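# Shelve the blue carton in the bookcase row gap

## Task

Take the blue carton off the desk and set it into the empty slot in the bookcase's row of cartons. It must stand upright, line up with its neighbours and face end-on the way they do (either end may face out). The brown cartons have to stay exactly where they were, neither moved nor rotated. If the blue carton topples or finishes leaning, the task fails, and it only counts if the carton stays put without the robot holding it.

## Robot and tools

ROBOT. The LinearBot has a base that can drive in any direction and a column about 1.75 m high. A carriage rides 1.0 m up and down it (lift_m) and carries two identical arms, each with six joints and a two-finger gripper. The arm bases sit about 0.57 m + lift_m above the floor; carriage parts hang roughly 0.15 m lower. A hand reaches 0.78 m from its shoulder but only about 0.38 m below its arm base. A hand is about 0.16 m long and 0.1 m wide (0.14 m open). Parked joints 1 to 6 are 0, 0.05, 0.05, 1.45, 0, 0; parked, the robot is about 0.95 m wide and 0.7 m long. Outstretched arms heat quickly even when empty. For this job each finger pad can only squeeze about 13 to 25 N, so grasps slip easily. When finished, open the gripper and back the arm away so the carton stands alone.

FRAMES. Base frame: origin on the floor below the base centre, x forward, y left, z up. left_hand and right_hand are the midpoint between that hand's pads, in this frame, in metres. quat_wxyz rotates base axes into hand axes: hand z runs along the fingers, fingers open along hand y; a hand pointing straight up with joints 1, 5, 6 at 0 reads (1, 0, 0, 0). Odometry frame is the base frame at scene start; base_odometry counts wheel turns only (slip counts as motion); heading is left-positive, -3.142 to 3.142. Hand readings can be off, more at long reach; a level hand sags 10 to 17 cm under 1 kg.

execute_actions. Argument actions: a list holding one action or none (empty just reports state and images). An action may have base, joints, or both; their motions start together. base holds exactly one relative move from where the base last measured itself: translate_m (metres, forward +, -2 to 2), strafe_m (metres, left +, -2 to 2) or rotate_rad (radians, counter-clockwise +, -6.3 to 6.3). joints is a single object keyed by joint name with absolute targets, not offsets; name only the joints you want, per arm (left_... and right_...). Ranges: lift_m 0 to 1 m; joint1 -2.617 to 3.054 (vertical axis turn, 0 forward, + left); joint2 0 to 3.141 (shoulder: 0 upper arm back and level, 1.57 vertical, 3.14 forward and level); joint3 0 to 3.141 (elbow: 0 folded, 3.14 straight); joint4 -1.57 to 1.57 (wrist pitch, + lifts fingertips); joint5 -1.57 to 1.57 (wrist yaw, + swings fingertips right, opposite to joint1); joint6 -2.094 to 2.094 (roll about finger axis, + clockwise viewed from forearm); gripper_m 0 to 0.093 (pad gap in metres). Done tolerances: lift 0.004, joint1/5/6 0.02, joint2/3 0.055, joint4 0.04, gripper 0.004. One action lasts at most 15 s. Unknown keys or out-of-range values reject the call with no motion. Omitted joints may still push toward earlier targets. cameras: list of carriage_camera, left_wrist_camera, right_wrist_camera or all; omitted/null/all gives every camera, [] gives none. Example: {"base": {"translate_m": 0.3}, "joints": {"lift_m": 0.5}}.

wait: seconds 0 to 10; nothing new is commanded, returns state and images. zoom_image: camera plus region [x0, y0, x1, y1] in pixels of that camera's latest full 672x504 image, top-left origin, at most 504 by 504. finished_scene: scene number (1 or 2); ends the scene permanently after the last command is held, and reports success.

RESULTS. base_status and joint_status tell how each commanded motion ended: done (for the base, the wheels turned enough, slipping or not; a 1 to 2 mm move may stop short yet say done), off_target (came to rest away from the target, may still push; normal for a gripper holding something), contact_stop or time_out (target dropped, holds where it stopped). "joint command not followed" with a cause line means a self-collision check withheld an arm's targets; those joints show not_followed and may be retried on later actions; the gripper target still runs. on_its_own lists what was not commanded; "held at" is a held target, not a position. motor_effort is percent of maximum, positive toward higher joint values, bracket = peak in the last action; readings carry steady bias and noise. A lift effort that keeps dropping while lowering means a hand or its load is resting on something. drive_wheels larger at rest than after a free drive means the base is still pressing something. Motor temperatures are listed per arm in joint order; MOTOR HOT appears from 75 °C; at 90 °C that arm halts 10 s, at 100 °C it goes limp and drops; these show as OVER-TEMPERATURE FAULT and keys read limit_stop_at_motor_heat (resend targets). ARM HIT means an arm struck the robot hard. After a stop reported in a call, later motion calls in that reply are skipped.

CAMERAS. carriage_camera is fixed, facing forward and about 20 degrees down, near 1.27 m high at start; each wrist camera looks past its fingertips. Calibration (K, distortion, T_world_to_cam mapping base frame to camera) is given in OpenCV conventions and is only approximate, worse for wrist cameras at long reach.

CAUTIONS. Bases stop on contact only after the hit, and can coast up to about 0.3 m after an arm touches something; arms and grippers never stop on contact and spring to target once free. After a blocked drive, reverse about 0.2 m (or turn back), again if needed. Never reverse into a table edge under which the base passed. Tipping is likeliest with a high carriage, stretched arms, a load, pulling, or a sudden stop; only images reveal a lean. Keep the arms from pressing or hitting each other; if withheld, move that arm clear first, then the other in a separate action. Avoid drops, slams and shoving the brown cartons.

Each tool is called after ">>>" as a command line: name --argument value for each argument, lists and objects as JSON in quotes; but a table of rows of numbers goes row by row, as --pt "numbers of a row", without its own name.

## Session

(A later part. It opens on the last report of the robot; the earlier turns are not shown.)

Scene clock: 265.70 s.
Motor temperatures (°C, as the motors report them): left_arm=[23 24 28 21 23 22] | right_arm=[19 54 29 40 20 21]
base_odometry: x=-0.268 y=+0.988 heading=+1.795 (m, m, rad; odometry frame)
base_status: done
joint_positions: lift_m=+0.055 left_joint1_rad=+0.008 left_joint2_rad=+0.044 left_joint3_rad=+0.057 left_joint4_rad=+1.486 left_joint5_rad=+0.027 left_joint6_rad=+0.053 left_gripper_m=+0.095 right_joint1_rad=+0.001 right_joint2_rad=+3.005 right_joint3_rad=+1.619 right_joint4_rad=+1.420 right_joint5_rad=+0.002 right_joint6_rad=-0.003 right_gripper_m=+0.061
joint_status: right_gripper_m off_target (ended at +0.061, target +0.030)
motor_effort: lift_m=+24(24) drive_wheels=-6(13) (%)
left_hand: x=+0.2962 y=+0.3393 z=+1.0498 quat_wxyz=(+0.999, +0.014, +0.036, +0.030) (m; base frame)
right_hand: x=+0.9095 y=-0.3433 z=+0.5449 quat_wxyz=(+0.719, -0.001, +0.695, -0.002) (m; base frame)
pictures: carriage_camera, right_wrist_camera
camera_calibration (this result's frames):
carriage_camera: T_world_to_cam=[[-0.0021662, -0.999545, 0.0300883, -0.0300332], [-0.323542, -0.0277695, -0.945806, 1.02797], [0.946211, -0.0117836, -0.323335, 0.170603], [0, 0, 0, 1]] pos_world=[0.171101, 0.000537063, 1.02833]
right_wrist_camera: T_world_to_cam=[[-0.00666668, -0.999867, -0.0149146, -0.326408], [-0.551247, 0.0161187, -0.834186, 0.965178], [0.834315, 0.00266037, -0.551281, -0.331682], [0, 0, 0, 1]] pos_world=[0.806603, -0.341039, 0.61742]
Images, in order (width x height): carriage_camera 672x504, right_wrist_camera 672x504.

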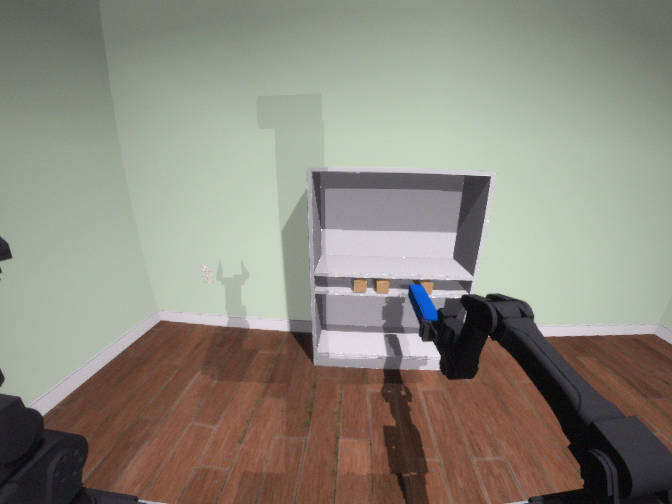

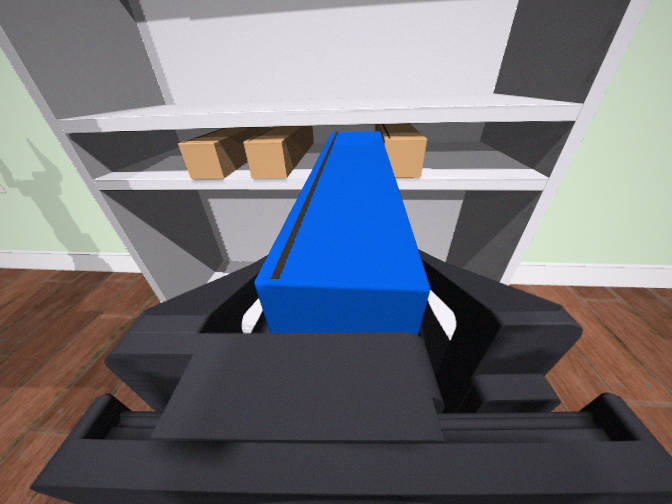

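>>> execute_actions --actions '[{"joints":{"right_gripper_m":0.03,"right_joint4_rad":1.385}}]' --cameras '["right_wrist_camera","carriage_camera"]'

>>> zoom_image --camera "right_wrist_camera" --region '[160, 60, 460, 220]'

>>> zoom_image --camera "carriage_camera" --region '[300, 240, 500, 380]'

Scene clock: 299.40 s.
Motor temperatures (°C, as the motors report them): left_arm=[23 24 28 21 23 22] | right_arm=[19 57 29 41 20 21]
base_odometry: x=-0.268 y=+0.988 heading=+1.795 (m, m, rad; odometry frame)
base_status: not commanded
joint_positions: lift_m=+0.055 left_joint1_rad=+0.008 left_joint2_rad=+0.044 left_joint3_rad=+0.057 left_joint4_rad=+1.486 left_joint5_rad=+0.027 left_joint6_rad=+0.053 left_gripper_m=+0.095 right_joint1_rad=+0.001 right_joint2_rad=+3.005 right_joint3_rad=+1.619 right_joint4_rad=+1.375 right_joint5_rad=+0.002 right_joint6_rad=-0.003 right_gripper_m=+0.061
joint_status: right_gripper_m off_target (ended at +0.061, target +0.030); the others done
motor_effort: lift_m=+24(25) drive_wheels=-7(6) (%)
left_hand: x=+0.2962 y=+0.3393 z=+1.0498 quat_wxyz=(+0.999, +0.014, +0.036, +0.030) (m; base frame)
right_hand: x=+0.9096 y=-0.3433 z=+0.5338 quat_wxyz=(+0.704, -0.001, +0.711, -0.002) (m; base frame)
pictures: carriage_camera, right_wrist_camera
camera_calibration (this result's frames):
carriage_camera: T_world_to_cam=[[-0.0021662, -0.999545, 0.0300883, -0.0300332], [-0.323542, -0.0277695, -0.945806, 1.02797], [0.946211, -0.0117836, -0.323335, 0.170603], [0, 0, 0, 1]] pos_world=[0.171101, 0.000537063, 1.02833]
right_wrist_camera: T_world_to_cam=[[-0.00732985, -0.999867, -0.0145453, -0.326166], [-0.588227, 0.0160741, -0.808536, 0.975954], [0.808663, 0.00262946, -0.588266, -0.294834], [0, 0, 0, 1]] pos_world=[0.810112, -0.341035, 0.610909]
Images, in order (width x height): carriage_camera 672x504, right_wrist_camera 672x504.

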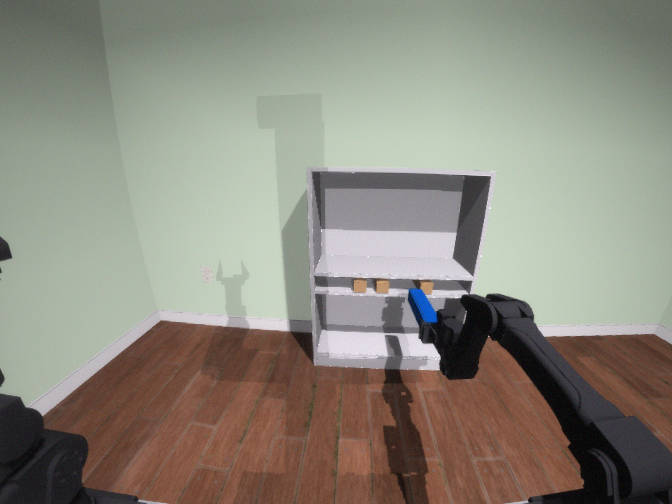

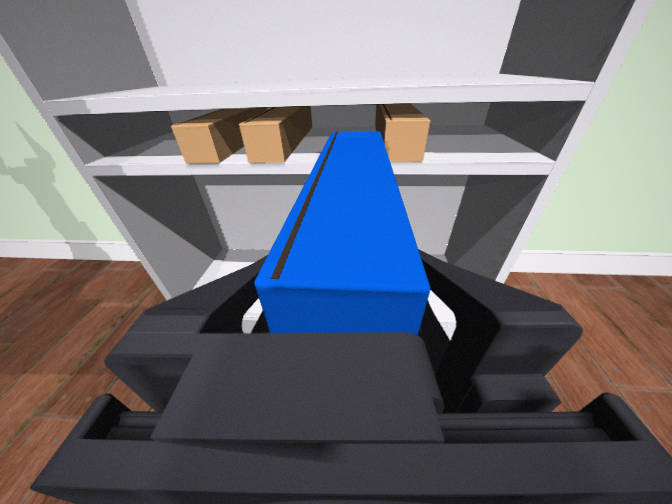

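Region (160, 60, 460, 220) of right_wrist_camera's 672x504 image, scaled by 1.680, with more detail than that image has; it fills the top 269 rows of this view, and the rest is white.

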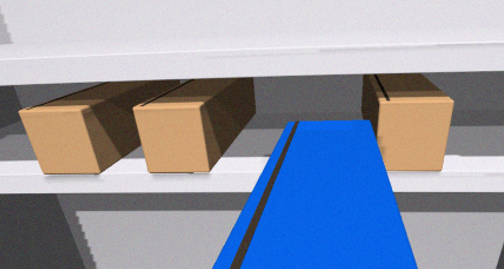

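Region (300, 240, 500, 380) of carriage_camera's 672x504 image, scaled by 2.520, with more detail than that image has; it fills the top 353 rows of this view, and the rest is white.

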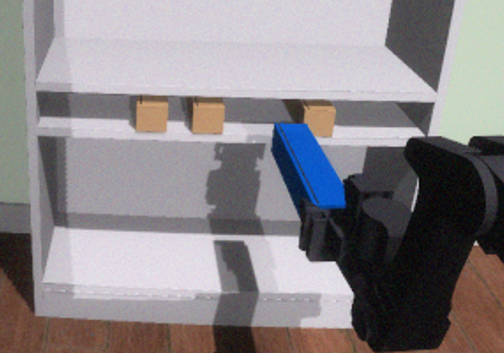

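>>> execute_actions --actions '[{"base":{"translate_m":0.04},"joints":{"right_gripper_m":0.03,"right_joint5_rad":-0.04,"lift_m":0.063}}]' --cameras '["right_wrist_camera","carriage_camera"]'

>>> zoom_image --camera "right_wrist_camera" --region '[160, 60, 460, 220]'

Scene clock: 331.93 s.
Motor temperatures (°C, as the motors report them): left_arm=[23 24 28 21 23 22] | right_arm=[19 60 29 42 20 21]
base_odometry: x=-0.277 y=+1.028 heading=+1.794 (m, m, rad; odometry frame)
base_status: done
joint_positions: lift_m=+0.063 left_joint1_rad=+0.008 left_joint2_rad=+0.044 left_joint3_rad=+0.057 left_joint4_rad=+1.485 left_joint5_rad=+0.027 left_joint6_rad=+0.053 left_gripper_m=+0.095 right_joint1_rad=+0.002 right_joint2_rad=+3.003 right_joint3_rad=+1.619 right_joint4_rad=+1.370 right_joint5_rad=-0.035 right_joint6_rad=-0.003 right_gripper_m=+0.061
joint_status: right_gripper_m off_target (ended at +0.061, target +0.030); the others done
motor_effort: lift_m=+25(29) drive_wheels=-7(12) (%)
left_hand: x=+0.2964 y=+0.3393 z=+1.0578 quat_wxyz=(+0.999, +0.014, +0.036, +0.030) (m; base frame)
right_hand: x=+0.9098 y=-0.3367 z=+0.5415 quat_wxyz=(+0.702, -0.014, +0.712, +0.012) (m; base frame)
pictures: carriage_camera, right_wrist_camera
camera_calibration (this result's frames):
carriage_camera: T_world_to_cam=[[-0.0021662, -0.999545, 0.0300883, -0.0302735], [-0.323542, -0.0277695, -0.945806, 1.03553], [0.946211, -0.0117836, -0.323335, 0.173185], [0, 0, 0, 1]] pos_world=[0.171101, 0.000537063, 1.03631]
right_wrist_camera: T_world_to_cam=[[0.0303742, -0.999426, -0.0150113, -0.353289], [-0.591192, -0.00585363, -0.806509, 0.976391], [0.805958, 0.0333716, -0.591031, -0.276151], [0, 0, 0, 1]] pos_world=[0.810532, -0.338156, 0.618951]
Images, in order (width x height): carriage_camera 672x504, right_wrist_camera 672x504.

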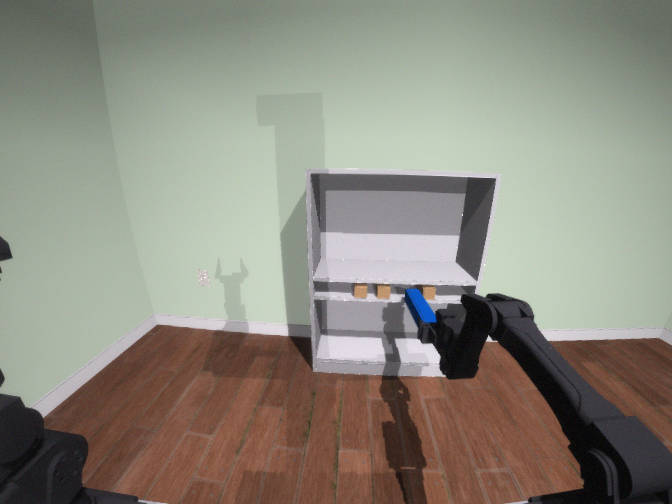

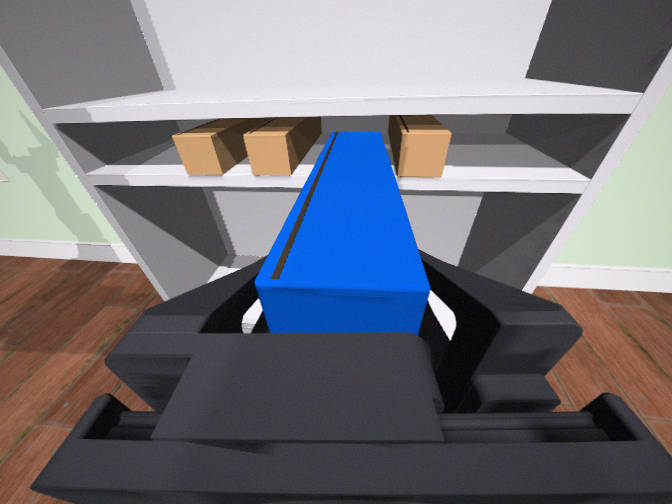

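Region (160, 60, 460, 220) of right_wrist_camera's 672x504 image, scaled by 1.680, with more detail than that image has; it fills the top 269 rows of this view, and the rest is white.

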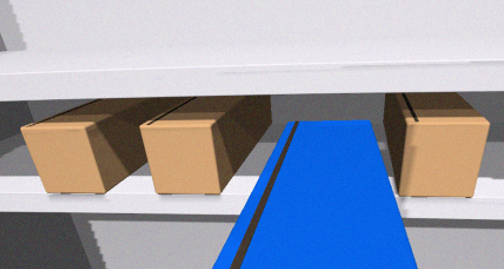

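>>> execute_actions --actions '[{"base":{"strafe_m":0.012},"joints":{"right_gripper_m":0.03}}]' --cameras '[]'

>>> execute_actions --actions '[{"base":{"translate_m":0.07},"joints":{"right_gripper_m":0.03}}]' --cameras '["right_wrist_camera","carriage_camera"]'

Scene clock: 340.57 s.
Motor temperatures (°C, as the motors report them): left_arm=[23 24 28 21 23 22] | right_arm=[19 60 29 42 20 21]
base_odometry: x=-0.288 y=+1.025 heading=+1.793 (m, m, rad; odometry frame)
base_status: done
joint_positions: lift_m=+0.063 left_joint1_rad=+0.008 left_joint2_rad=+0.044 left_joint3_rad=+0.057 left_joint4_rad=+1.485 left_joint5_rad=+0.027 left_joint6_rad=+0.053 left_gripper_m=+0.095 right_joint1_rad=-0.001 right_joint2_rad=+3.003 right_joint3_rad=+1.619 right_joint4_rad=+1.370 right_joint5_rad=-0.037 right_joint6_rad=-0.003 right_gripper_m=+0.061
joint_status: right_gripper_m off_target (ended at +0.061, target +0.030)
motor_effort: lift_m=+24(24) drive_wheels=+8(9) (%)
left_hand: x=+0.2965 y=+0.3393 z=+1.0578 quat_wxyz=(+0.999, +0.014, +0.036, +0.030) (m; base frame)
right_hand: x=+0.9098 y=-0.3378 z=+0.5415 quat_wxyz=(+0.702, -0.014, +0.712, +0.012) (m; base frame)
pictures: none
No camera images: the call's "cameras" was empty. Leave "cameras" out to get every camera's image.

Scene clock: 341.90 s.
Motor temperatures (°C, as the motors report them): left_arm=[23 24 28 21 23 22] | right_arm=[19 60 29 42 20 21]
base_odometry: x=-0.304 y=+1.093 heading=+1.794 (m, m, rad; odometry frame)
base_status: done
joint_positions: lift_m=+0.063 left_joint1_rad=+0.008 left_joint2_rad=+0.044 left_joint3_rad=+0.057 left_joint4_rad=+1.485 left_joint5_rad=+0.027 left_joint6_rad=+0.053 left_gripper_m=+0.095 right_joint1_rad=-0.001 right_joint2_rad=+3.003 right_joint3_rad=+1.619 right_joint4_rad=+1.369 right_joint5_rad=-0.038 right_joint6_rad=-0.003 right_gripper_m=+0.061
joint_status: right_gripper_m off_target (ended at +0.061, target +0.030)
motor_effort: lift_m=+25(25) drive_wheels=-6(12) (%)
left_hand: x=+0.2964 y=+0.3393 z=+1.0578 quat_wxyz=(+0.999, +0.014, +0.036, +0.030) (m; base frame)
right_hand: x=+0.9098 y=-0.3379 z=+0.5412 quat_wxyz=(+0.702, -0.014, +0.712, +0.012) (m; base frame)
pictures: carriage_camera, right_wrist_camera
camera_calibration (this result's frames):
carriage_camera: T_world_to_cam=[[-0.0021662, -0.999545, 0.0300883, -0.0302735], [-0.323542, -0.0277695, -0.945806, 1.03553], [0.946211, -0.0117836, -0.323335, 0.173185], [0, 0, 0, 1]] pos_world=[0.171101, 0.000537063, 1.03631]
right_wrist_camera: T_world_to_cam=[[0.0303567, -0.999425, -0.0150826, -0.354466], [-0.592115, -0.00582394, -0.805832, 0.976638], [0.805281, 0.0333931, -0.591952, -0.275152], [0, 0, 0, 1]] pos_world=[0.810618, -0.339387, 0.618784]
Images, in order (width x height): carriage_camera 672x504, right_wrist_camera 672x504.

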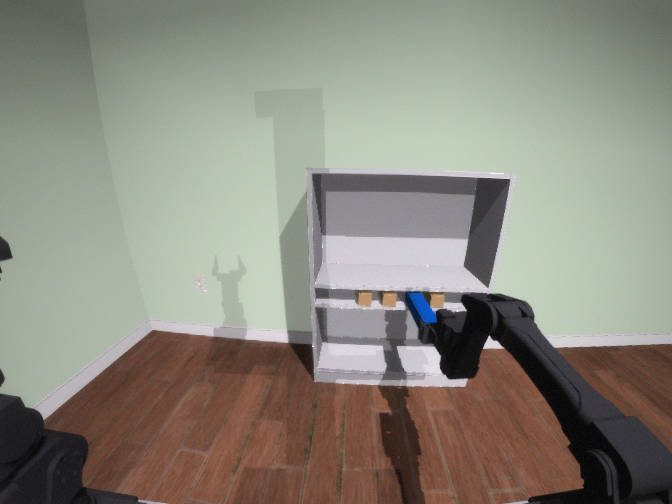

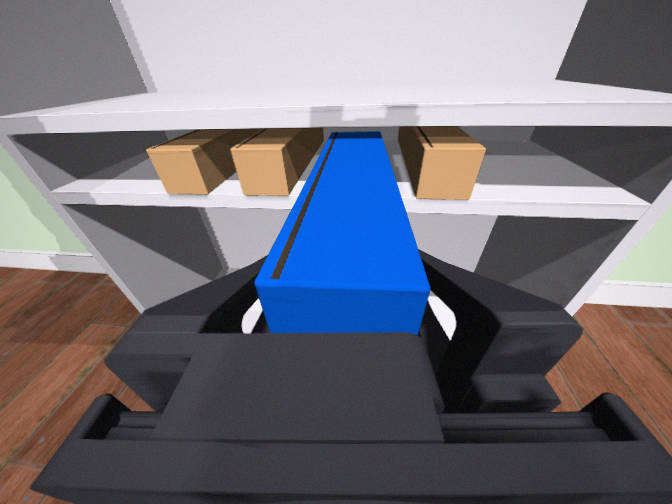

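>>> execute_actions --actions '[{"base":{"translate_m":0.07},"joints":{"right_gripper_m":0.03}}]' --cameras '["right_wrist_camera"]'

Scene clock: 355.67 s.
Motor temperatures (°C, as the motors report them): left_arm=[23 24 29 21 23 22] | right_arm=[19 61 29 43 20 21]
base_odometry: x=-0.320 y=+1.161 heading=+1.795 (m, m, rad; odometry frame)
base_status: done
joint_positions: lift_m=+0.063 left_joint1_rad=+0.008 left_joint2_rad=+0.044 left_joint3_rad=+0.057 left_joint4_rad=+1.486 left_joint5_rad=+0.027 left_joint6_rad=+0.053 left_gripper_m=+0.095 right_joint1_rad=-0.001 right_joint2_rad=+3.003 right_joint3_rad=+1.619 right_joint4_rad=+1.369 right_joint5_rad=-0.038 right_joint6_rad=-0.003 right_gripper_m=+0.061
joint_status: right_gripper_m off_target (ended at +0.061, target +0.030)
motor_effort: lift_m=+23(24) drive_wheels=-7(14) (%)
left_hand: x=+0.2962 y=+0.3393 z=+1.0578 quat_wxyz=(+0.999, +0.014, +0.036, +0.030) (m; base frame)
right_hand: x=+0.9098 y=-0.3378 z=+0.5412 quat_wxyz=(+0.702, -0.014, +0.712, +0.012) (m; base frame)
pictures: right_wrist_camera
camera_calibration (this result's frames):
right_wrist_camera: T_world_to_cam=[[0.0307379, -0.999414, -0.0150881, -0.354741], [-0.592113, -0.00604537, -0.805832, 0.976561], [0.805269, 0.0337035, -0.591951, -0.275036], [0, 0, 0, 1]] pos_world=[0.810616, -0.339359, 0.618784]
Images, in order (width x height): right_wrist_camera 672x504.

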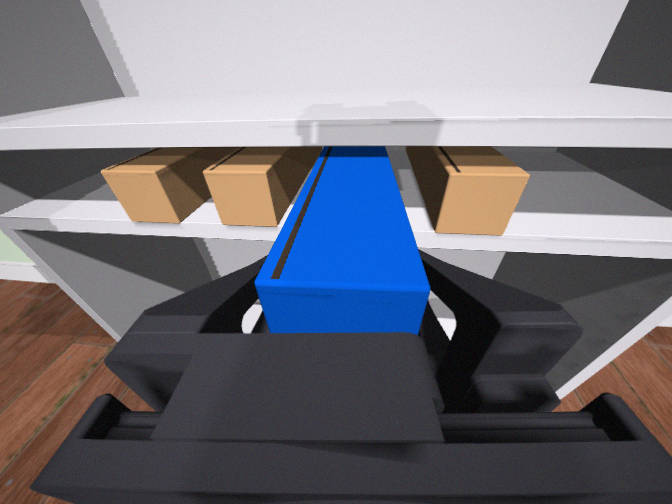

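>>> execute_actions --actions '[{"base":{"strafe_m":-0.01},"joints":{"right_gripper_m":0.03}}]' --cameras '[]'

>>> execute_actions --actions '[{"base":{"translate_m":0.055},"joints":{"right_gripper_m":0.03}}]' --cameras '["right_wrist_camera","carriage_camera"]'

Scene clock: 372.13 s.
Motor temperatures (°C, as the motors report them): left_arm=[23 24 29 21 23 22] | right_arm=[19 62 29 43 20 21]
base_odometry: x=-0.310 y=+1.164 heading=+1.796 (m, m, rad; odometry frame)
base_status: done
joint_positions: lift_m=+0.063 left_joint1_rad=+0.008 left_joint2_rad=+0.044 left_joint3_rad=+0.057 left_joint4_rad=+1.486 left_joint5_rad=+0.027 left_joint6_rad=+0.053 left_gripper_m=+0.095 right_joint1_rad=+0.002 right_joint2_rad=+3.003 right_joint3_rad=+1.619 right_joint4_rad=+1.369 right_joint5_rad=-0.038 right_joint6_rad=-0.003 right_gripper_m=+0.061
joint_status: right_gripper_m off_target (ended at +0.061, target +0.030)
motor_effort: lift_m=+25(24) drive_wheels=+8(11) (%)
left_hand: x=+0.2961 y=+0.3393 z=+1.0578 quat_wxyz=(+0.999, +0.014, +0.035, +0.030) (m; base frame)
right_hand: x=+0.9098 y=-0.3356 z=+0.5411 quat_wxyz=(+0.702, -0.016, +0.712, +0.013) (m; base frame)
pictures: none
No camera images: the call's "cameras" was empty. Leave "cameras" out to get every camera's image.

Scene clock: 373.37 s.
Motor temperatures (°C, as the motors report them): left_arm=[23 24 29 21 23 22] | right_arm=[19 62 29 43 20 21]
base_odometry: x=-0.322 y=+1.217 heading=+1.795 (m, m, rad; odometry frame)
base_status: done
joint_positions: lift_m=+0.063 left_joint1_rad=+0.008 left_joint2_rad=+0.044 left_joint3_rad=+0.057 left_joint4_rad=+1.486 left_joint5_rad=+0.027 left_joint6_rad=+0.053 left_gripper_m=+0.095 right_joint1_rad=+0.002 right_joint2_rad=+3.003 right_joint3_rad=+1.619 right_joint4_rad=+1.368 right_joint5_rad=-0.039 right_joint6_rad=-0.003 right_gripper_m=+0.061
joint_status: right_gripper_m off_target (ended at +0.061, target +0.030)
motor_effort: lift_m=+25(24) drive_wheels=-6(13) (%)
left_hand: x=+0.2961 y=+0.3393 z=+1.0578 quat_wxyz=(+0.999, +0.014, +0.035, +0.030) (m; base frame)
right_hand: x=+0.9098 y=-0.3360 z=+0.5410 quat_wxyz=(+0.702, -0.015, +0.712, +0.013) (m; base frame)
pictures: carriage_camera, right_wrist_camera
camera_calibration (this result's frames):
carriage_camera: T_world_to_cam=[[-0.0021662, -0.999545, 0.0300883, -0.0302735], [-0.323542, -0.0277695, -0.945806, 1.03553], [0.946211, -0.0117836, -0.323335, 0.173185], [0, 0, 0, 1]] pos_world=[0.171101, 0.000537063, 1.03631]
right_wrist_camera: T_world_to_cam=[[0.0341574, -0.999302, -0.015124, -0.35598], [-0.592703, -0.00807029, -0.80538, 0.976017], [0.804696, 0.0364737, -0.592565, -0.273404], [0, 0, 0, 1]] pos_world=[0.810655, -0.337883, 0.618672]
Images, in order (width x height): carriage_camera 672x504, right_wrist_camera 672x504.

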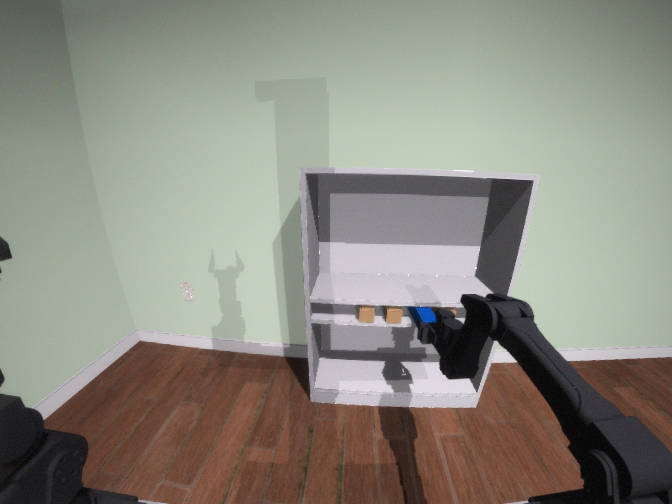

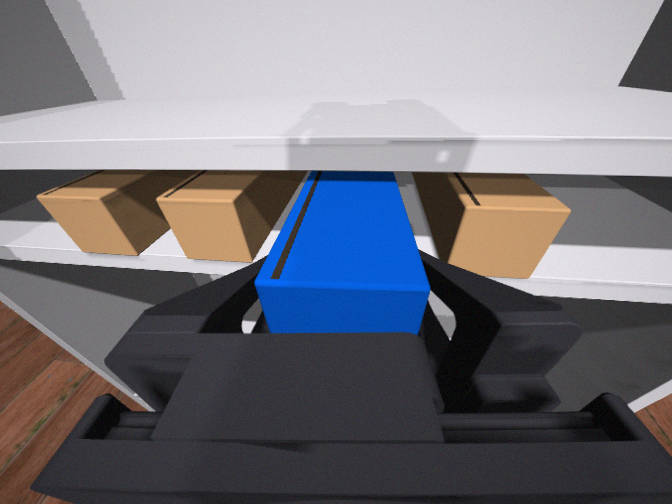

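>>> execute_actions --actions '[{"joints":{"right_gripper_m":0.082,"lift_m":0.06}}]' --cameras '["right_wrist_camera"]'

>>> execute_actions --actions '[{"base":{"translate_m":-0.08}}]' --cameras '["right_wrist_camera"]'

>>> execute_actions --actions '[{"joints":{"right_gripper_m":0.0}}]' --cameras '["right_wrist_camera","carriage_camera"]'

Scene clock: 386.03 s.
Motor temperatures (°C, as the motors report them): left_arm=[23 24 29 21 23 22] | right_arm=[19 63 29 44 20 21]
base_odometry: x=-0.322 y=+1.217 heading=+1.795 (m, m, rad; odometry frame)
base_status: not commanded
joint_positions: lift_m=+0.060 left_joint1_rad=+0.008 left_joint2_rad=+0.044 left_joint3_rad=+0.057 left_joint4_rad=+1.487 left_joint5_rad=+0.027 left_joint6_rad=+0.053 left_gripper_m=+0.095 right_joint1_rad=+0.002 right_joint2_rad=+3.004 right_joint3_rad=+1.619 right_joint4_rad=+1.377 right_joint5_rad=-0.039 right_joint6_rad=-0.003 right_gripper_m=+0.082
joint_status: all done
motor_effort: lift_m=+21(22) drive_wheels=-6(6) (%)
left_hand: x=+0.2960 y=+0.3393 z=+1.0551 quat_wxyz=(+0.999, +0.014, +0.035, +0.030) (m; base frame)
right_hand: x=+0.9096 y=-0.3360 z=+0.5397 quat_wxyz=(+0.704, -0.015, +0.710, +0.013) (m; base frame)
pictures: right_wrist_camera
camera_calibration (this result's frames):
right_wrist_camera: T_world_to_cam=[[0.0342662, -0.999302, -0.0148875, -0.35622], [-0.58685, -0.00806101, -0.809655, 0.971817], [0.80897, 0.0364805, -0.586717, -0.28107], [0, 0, 0, 1]] pos_world=[0.809894, -0.337884, 0.616625]
Images, in order (width x height): right_wrist_camera 672x504.

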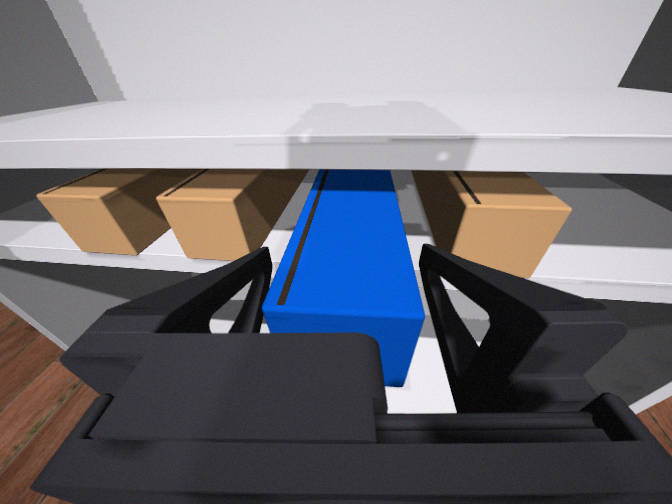

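Scene clock: 387.43 s.
Motor temperatures (°C, as the motors report them): left_arm=[23 24 29 21 23 22] | right_arm=[19 63 29 44 20 21]
base_odometry: x=-0.305 y=+1.140 heading=+1.796 (m, m, rad; odometry frame)
base_status: done
joint_positions: lift_m=+0.060 left_joint1_rad=+0.008 left_joint2_rad=+0.044 left_joint3_rad=+0.057 left_joint4_rad=+1.485 left_joint5_rad=+0.027 left_joint6_rad=+0.053 left_gripper_m=+0.095 right_joint1_rad=+0.000 right_joint2_rad=+3.004 right_joint3_rad=+1.619 right_joint4_rad=+1.378 right_joint5_rad=-0.039 right_joint6_rad=-0.003 right_gripper_m=+0.082
joint_status: not commanded
motor_effort: lift_m=+21(20) drive_wheels=-2(12) (%)
left_hand: x=+0.2964 y=+0.3393 z=+1.0551 quat_wxyz=(+0.999, +0.014, +0.036, +0.030) (m; base frame)
right_hand: x=+0.9096 y=-0.3370 z=+0.5401 quat_wxyz=(+0.705, -0.015, +0.709, +0.013) (m; base frame)
pictures: right_wrist_camera
camera_calibration (this result's frames):
right_wrist_camera: T_world_to_cam=[[0.032764, -0.999353, -0.0148376, -0.355856], [-0.585626, -0.00716545, -0.81055, 0.971792], [0.809919, 0.0352461, -0.585482, -0.282772], [0, 0, 0, 1]] pos_world=[0.809788, -0.338695, 0.616848]
Images, in order (width x height): right_wrist_camera 672x504.

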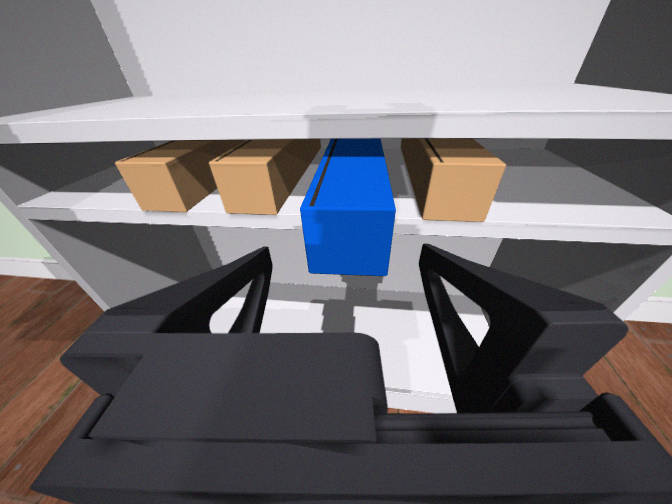

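Scene clock: 388.13 s.
Motor temperatures (°C, as the motors report them): left_arm=[23 24 29 21 23 22] | right_arm=[19 63 29 44 20 21]
base_odometry: x=-0.305 y=+1.140 heading=+1.796 (m, m, rad; odometry frame)
base_status: not commanded
joint_positions: lift_m=+0.060 left_joint1_rad=+0.008 left_joint2_rad=+0.044 left_joint3_rad=+0.057 left_joint4_rad=+1.485 left_joint5_rad=+0.027 left_joint6_rad=+0.053 left_gripper_m=+0.095 right_joint1_rad=+0.000 right_joint2_rad=+3.004 right_joint3_rad=+1.619 right_joint4_rad=+1.378 right_joint5_rad=-0.039 right_joint6_rad=-0.003 right_gripper_m=+0.000
joint_status: all done
motor_effort: lift_m=+21(22) drive_wheels=-2(2) (%)
left_hand: x=+0.2964 y=+0.3393 z=+1.0551 quat_wxyz=(+0.999, +0.014, +0.036, +0.030) (m; base frame)
right_hand: x=+0.9096 y=-0.3370 z=+0.5401 quat_wxyz=(+0.705, -0.015, +0.709, +0.013) (m; base frame)
pictures: carriage_camera, right_wrist_camera
camera_calibration (this result's frames):
carriage_camera: T_world_to_cam=[[-0.0021662, -0.999545, 0.0300883, -0.0301925], [-0.323542, -0.0277695, -0.945806, 1.03298], [0.946211, -0.0117836, -0.323335, 0.172315], [0, 0, 0, 1]] pos_world=[0.171101, 0.000537063, 1.03363]
right_wrist_camera: T_world_to_cam=[[0.032764, -0.999353, -0.0148376, -0.355856], [-0.585626, -0.00716545, -0.81055, 0.971792], [0.809919, 0.0352461, -0.585482, -0.282772], [0, 0, 0, 1]] pos_world=[0.809788, -0.338695, 0.616848]
Images, in order (width x height): carriage_camera 672x504, right_wrist_camera 672x504.

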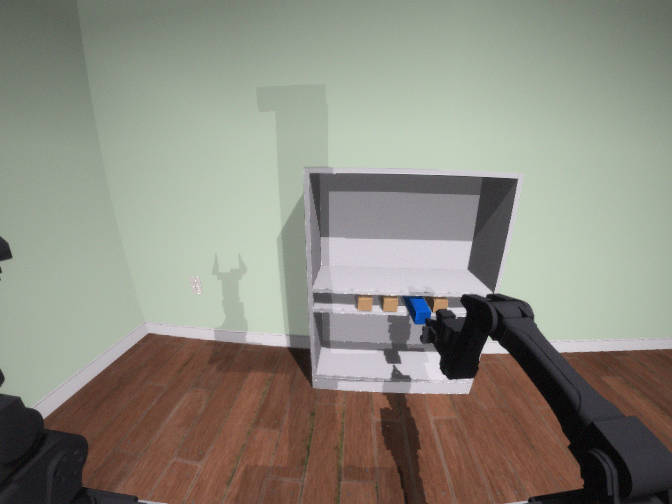

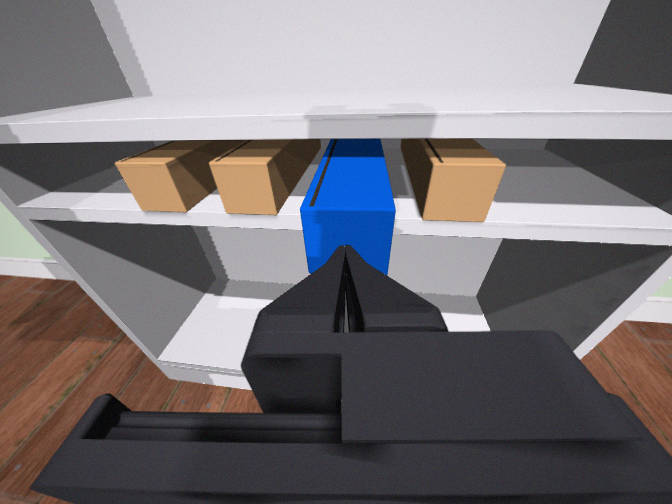

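>>> execute_actions --actions '[{"base":{"translate_m":0.085}}]' --cameras '["right_wrist_camera","carriage_camera"]'

Scene clock: 399.13 s.
Motor temperatures (°C, as the motors report them): left_arm=[23 24 29 21 23 22] | right_arm=[19 64 29 44 20 21]
base_odometry: x=-0.323 y=+1.223 heading=+1.795 (m, m, rad; odometry frame)
base_status: done
joint_positions: lift_m=+0.060 left_joint1_rad=+0.008 left_joint2_rad=+0.044 left_joint3_rad=+0.057 left_joint4_rad=+1.486 left_joint5_rad=+0.027 left_joint6_rad=+0.053 left_gripper_m=+0.095 right_joint1_rad=+0.000 right_joint2_rad=+3.004 right_joint3_rad=+1.619 right_joint4_rad=+1.379 right_joint5_rad=-0.039 right_joint6_rad=-0.003 right_gripper_m=+0.000
joint_status: not commanded
motor_effort: lift_m=+20(22) drive_wheels=-6(12) (%)
left_hand: x=+0.2962 y=+0.3393 z=+1.0551 quat_wxyz=(+0.999, +0.014, +0.036, +0.030) (m; base frame)
right_hand: x=+0.9096 y=-0.3370 z=+0.5403 quat_wxyz=(+0.705, -0.015, +0.709, +0.013) (m; base frame)
pictures: carriage_camera, right_wrist_camera
camera_calibration (this result's frames):
carriage_camera: T_world_to_cam=[[-0.0021662, -0.999545, 0.0300883, -0.0301925], [-0.323542, -0.0277695, -0.945806, 1.03298], [0.946211, -0.0117836, -0.323335, 0.172315], [0, 0, 0, 1]] pos_world=[0.171101, 0.000537063, 1.03363]
right_wrist_camera: T_world_to_cam=[[0.0327753, -0.999353, -0.0148126, -0.355877], [-0.585007, -0.00716541, -0.810996, 0.971623], [0.810366, 0.0352461, -0.584864, -0.283403], [0, 0, 0, 1]] pos_world=[0.80973, -0.338695, 0.616959]
Images, in order (width x height): carriage_camera 672x504, right_wrist_camera 672x504.

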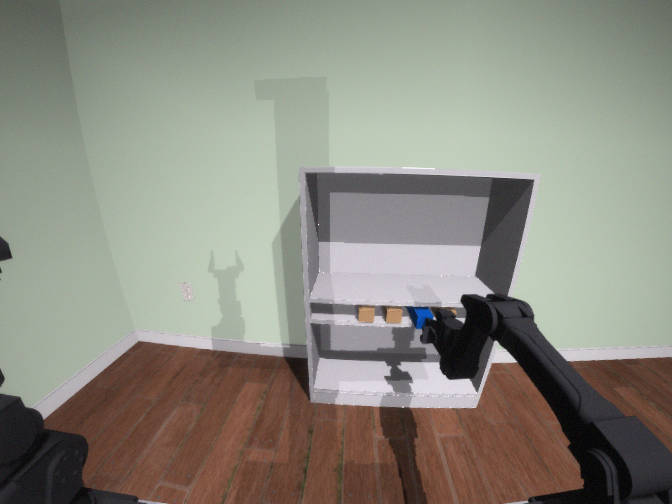

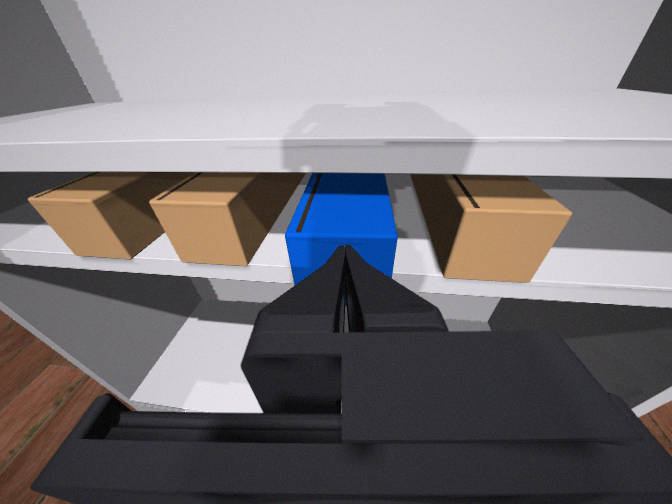

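>>> execute_actions --actions '[{"base":{"translate_m":0.032}}]' --cameras '["right_wrist_camera"]'

>>> execute_actions --actions '[{"base":{"translate_m":-0.1}}]' --cameras '["right_wrist_camera","carriage_camera"]'

Scene clock: 412.03 s.
Motor temperatures (°C, as the motors report them): left_arm=[23 24 29 21 23 22] | right_arm=[19 65 29 44 20 21]
base_odometry: x=-0.330 y=+1.254 heading=+1.794 (m, m, rad; odometry frame)
base_status: done
joint_positions: lift_m=+0.060 left_joint1_rad=+0.008 left_joint2_rad=+0.044 left_joint3_rad=+0.057 left_joint4_rad=+1.486 left_joint5_rad=+0.027 left_joint6_rad=+0.053 left_gripper_m=+0.095 right_joint1_rad=+0.000 right_joint2_rad=+3.004 right_joint3_rad=+1.619 right_joint4_rad=+1.380 right_joint5_rad=-0.039 right_joint6_rad=-0.003 right_gripper_m=+0.000
joint_status: not commanded
motor_effort: lift_m=+21(22) drive_wheels=-6(13) (%)
left_hand: x=+0.2962 y=+0.3393 z=+1.0551 quat_wxyz=(+0.999, +0.014, +0.036, +0.030) (m; base frame)
right_hand: x=+0.9096 y=-0.3370 z=+0.5405 quat_wxyz=(+0.705, -0.015, +0.709, +0.013) (m; base frame)
pictures: right_wrist_camera
camera_calibration (this result's frames):
right_wrist_camera: T_world_to_cam=[[0.0327866, -0.999353, -0.0147877, -0.355898], [-0.584388, -0.00716537, -0.811443, 0.971454], [0.810812, 0.0352462, -0.584245, -0.284034], [0, 0, 0, 1]] pos_world=[0.809673, -0.338695, 0.61707]
Images, in order (width x height): right_wrist_camera 672x504.

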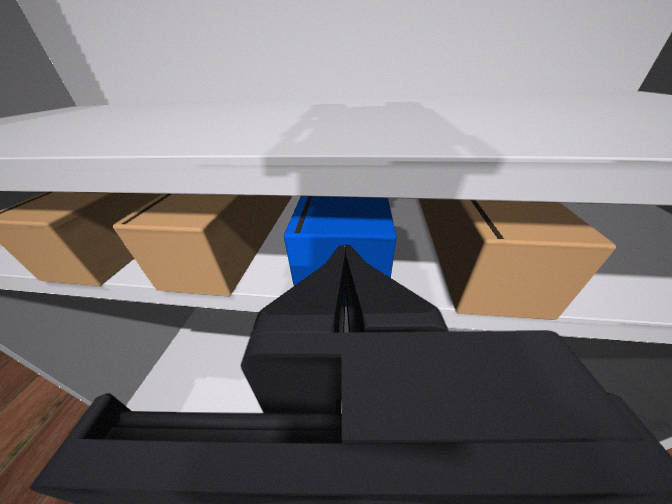

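Scene clock: 413.60 s.
Motor temperatures (°C, as the motors report them): left_arm=[23 24 29 21 23 22] | right_arm=[19 65 29 44 20 21]
base_odometry: x=-0.308 y=+1.157 heading=+1.794 (m, m, rad; odometry frame)
base_status: done
joint_positions: lift_m=+0.060 left_joint1_rad=+0.008 left_joint2_rad=+0.044 left_joint3_rad=+0.057 left_joint4_rad=+1.485 left_joint5_rad=+0.027 left_joint6_rad=+0.053 left_gripper_m=+0.095 right_joint1_rad=+0.000 right_joint2_rad=+3.004 right_joint3_rad=+1.619 right_joint4_rad=+1.381 right_joint5_rad=-0.039 right_joint6_rad=-0.003 right_gripper_m=+0.000
joint_status: not commanded
motor_effort: lift_m=+21(21) drive_wheels=-8(12) (%)
left_hand: x=+0.2964 y=+0.3393 z=+1.0551 quat_wxyz=(+0.999, +0.014, +0.036, +0.030) (m; base frame)
right_hand: x=+0.9096 y=-0.3367 z=+0.5408 quat_wxyz=(+0.706, -0.015, +0.708, +0.013) (m; base frame)
pictures: carriage_camera, right_wrist_camera
camera_calibration (this result's frames):
carriage_camera: T_world_to_cam=[[-0.0021662, -0.999545, 0.0300883, -0.0301925], [-0.323542, -0.0277695, -0.945806, 1.03298], [0.946211, -0.0117836, -0.323335, 0.172315], [0, 0, 0, 1]] pos_world=[0.171101, 0.000537063, 1.03363]
right_wrist_camera: T_world_to_cam=[[0.0331903, -0.99934, -0.0147377, -0.356041], [-0.583147, -0.00738776, -0.812333, 0.971037], [0.811689, 0.0355559, -0.583007, -0.285186], [0, 0, 0, 1]] pos_world=[0.809556, -0.338493, 0.617293]
Images, in order (width x height): carriage_camera 672x504, right_wrist_camera 672x504.

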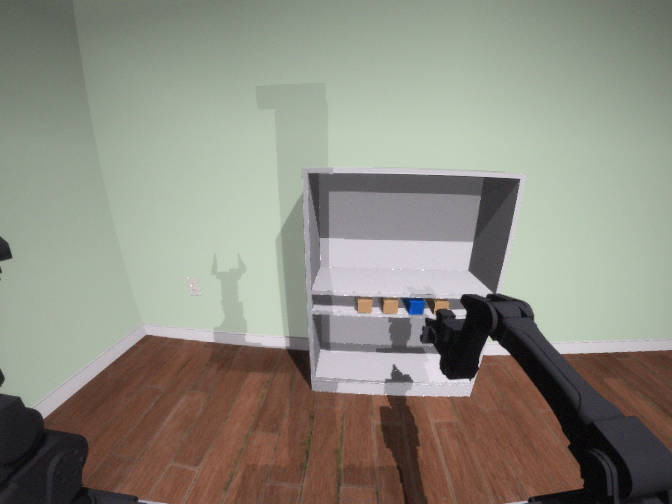

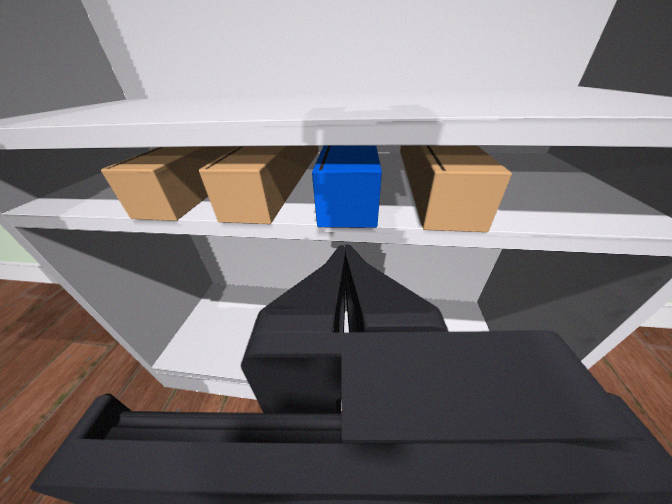

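In line and centred. Back off and park.

>>> execute_actions --actions '[{"base":{"translate_m":-0.3},"joints":{"right_joint2_rad":0.05,"right_joint3_rad":0.05,"right_joint4_rad":1.45,"right_joint5_rad":0,"right_gripper_m":0.09}}]' --cameras '["carriage_camera"]'

>>> finished_scene --scene 1

Scene clock: 435.77 s.
Motor temperatures (°C, as the motors report them): left_arm=[23 24 29 21 23 22] | right_arm=[19 65 29 44 20 21]
base_odometry: x=-0.241 y=+0.864 heading=+1.794 (m, m, rad; odometry frame)
base_status: done
joint_positions: lift_m=+0.060 left_joint1_rad=+0.008 left_joint2_rad=+0.044 left_joint3_rad=+0.057 left_joint4_rad=+1.485 left_joint5_rad=+0.027 left_joint6_rad=+0.053 left_gripper_m=+0.095 right_joint1_rad=+0.000 right_joint2_rad=+0.061 right_joint3_rad=+0.060 right_joint4_rad=+1.455 right_joint5_rad=-0.006 right_joint6_rad=-0.003 right_gripper_m=+0.090
joint_status: all done
motor_effort: lift_m=+22(21) drive_wheels=-1(12) (%)
left_hand: x=+0.2965 y=+0.3393 z=+1.0551 quat_wxyz=(+0.999, +0.014, +0.036, +0.030) (m; base frame)
right_hand: x=+0.3080 y=-0.3426 z=+1.0553 quat_wxyz=(+0.998, -0.003, +0.058, -0.001) (m; base frame)
pictures: carriage_camera
camera_calibration (this result's frames):
carriage_camera: T_world_to_cam=[[-0.0021662, -0.999545, 0.0300883, -0.0301924], [-0.323542, -0.0277695, -0.945806, 1.03298], [0.946211, -0.0117836, -0.323335, 0.172314], [0, 0, 0, 1]] pos_world=[0.171101, 0.000537063, 1.03362]
Images, in order (width x height): carriage_camera 672x504.

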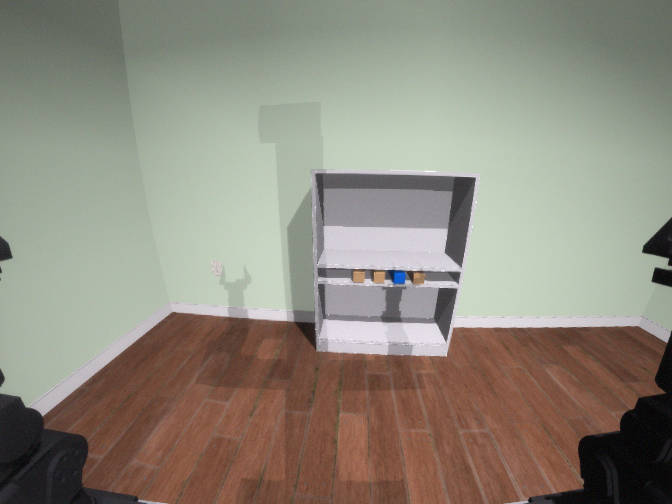

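The scene is finished: the task was done.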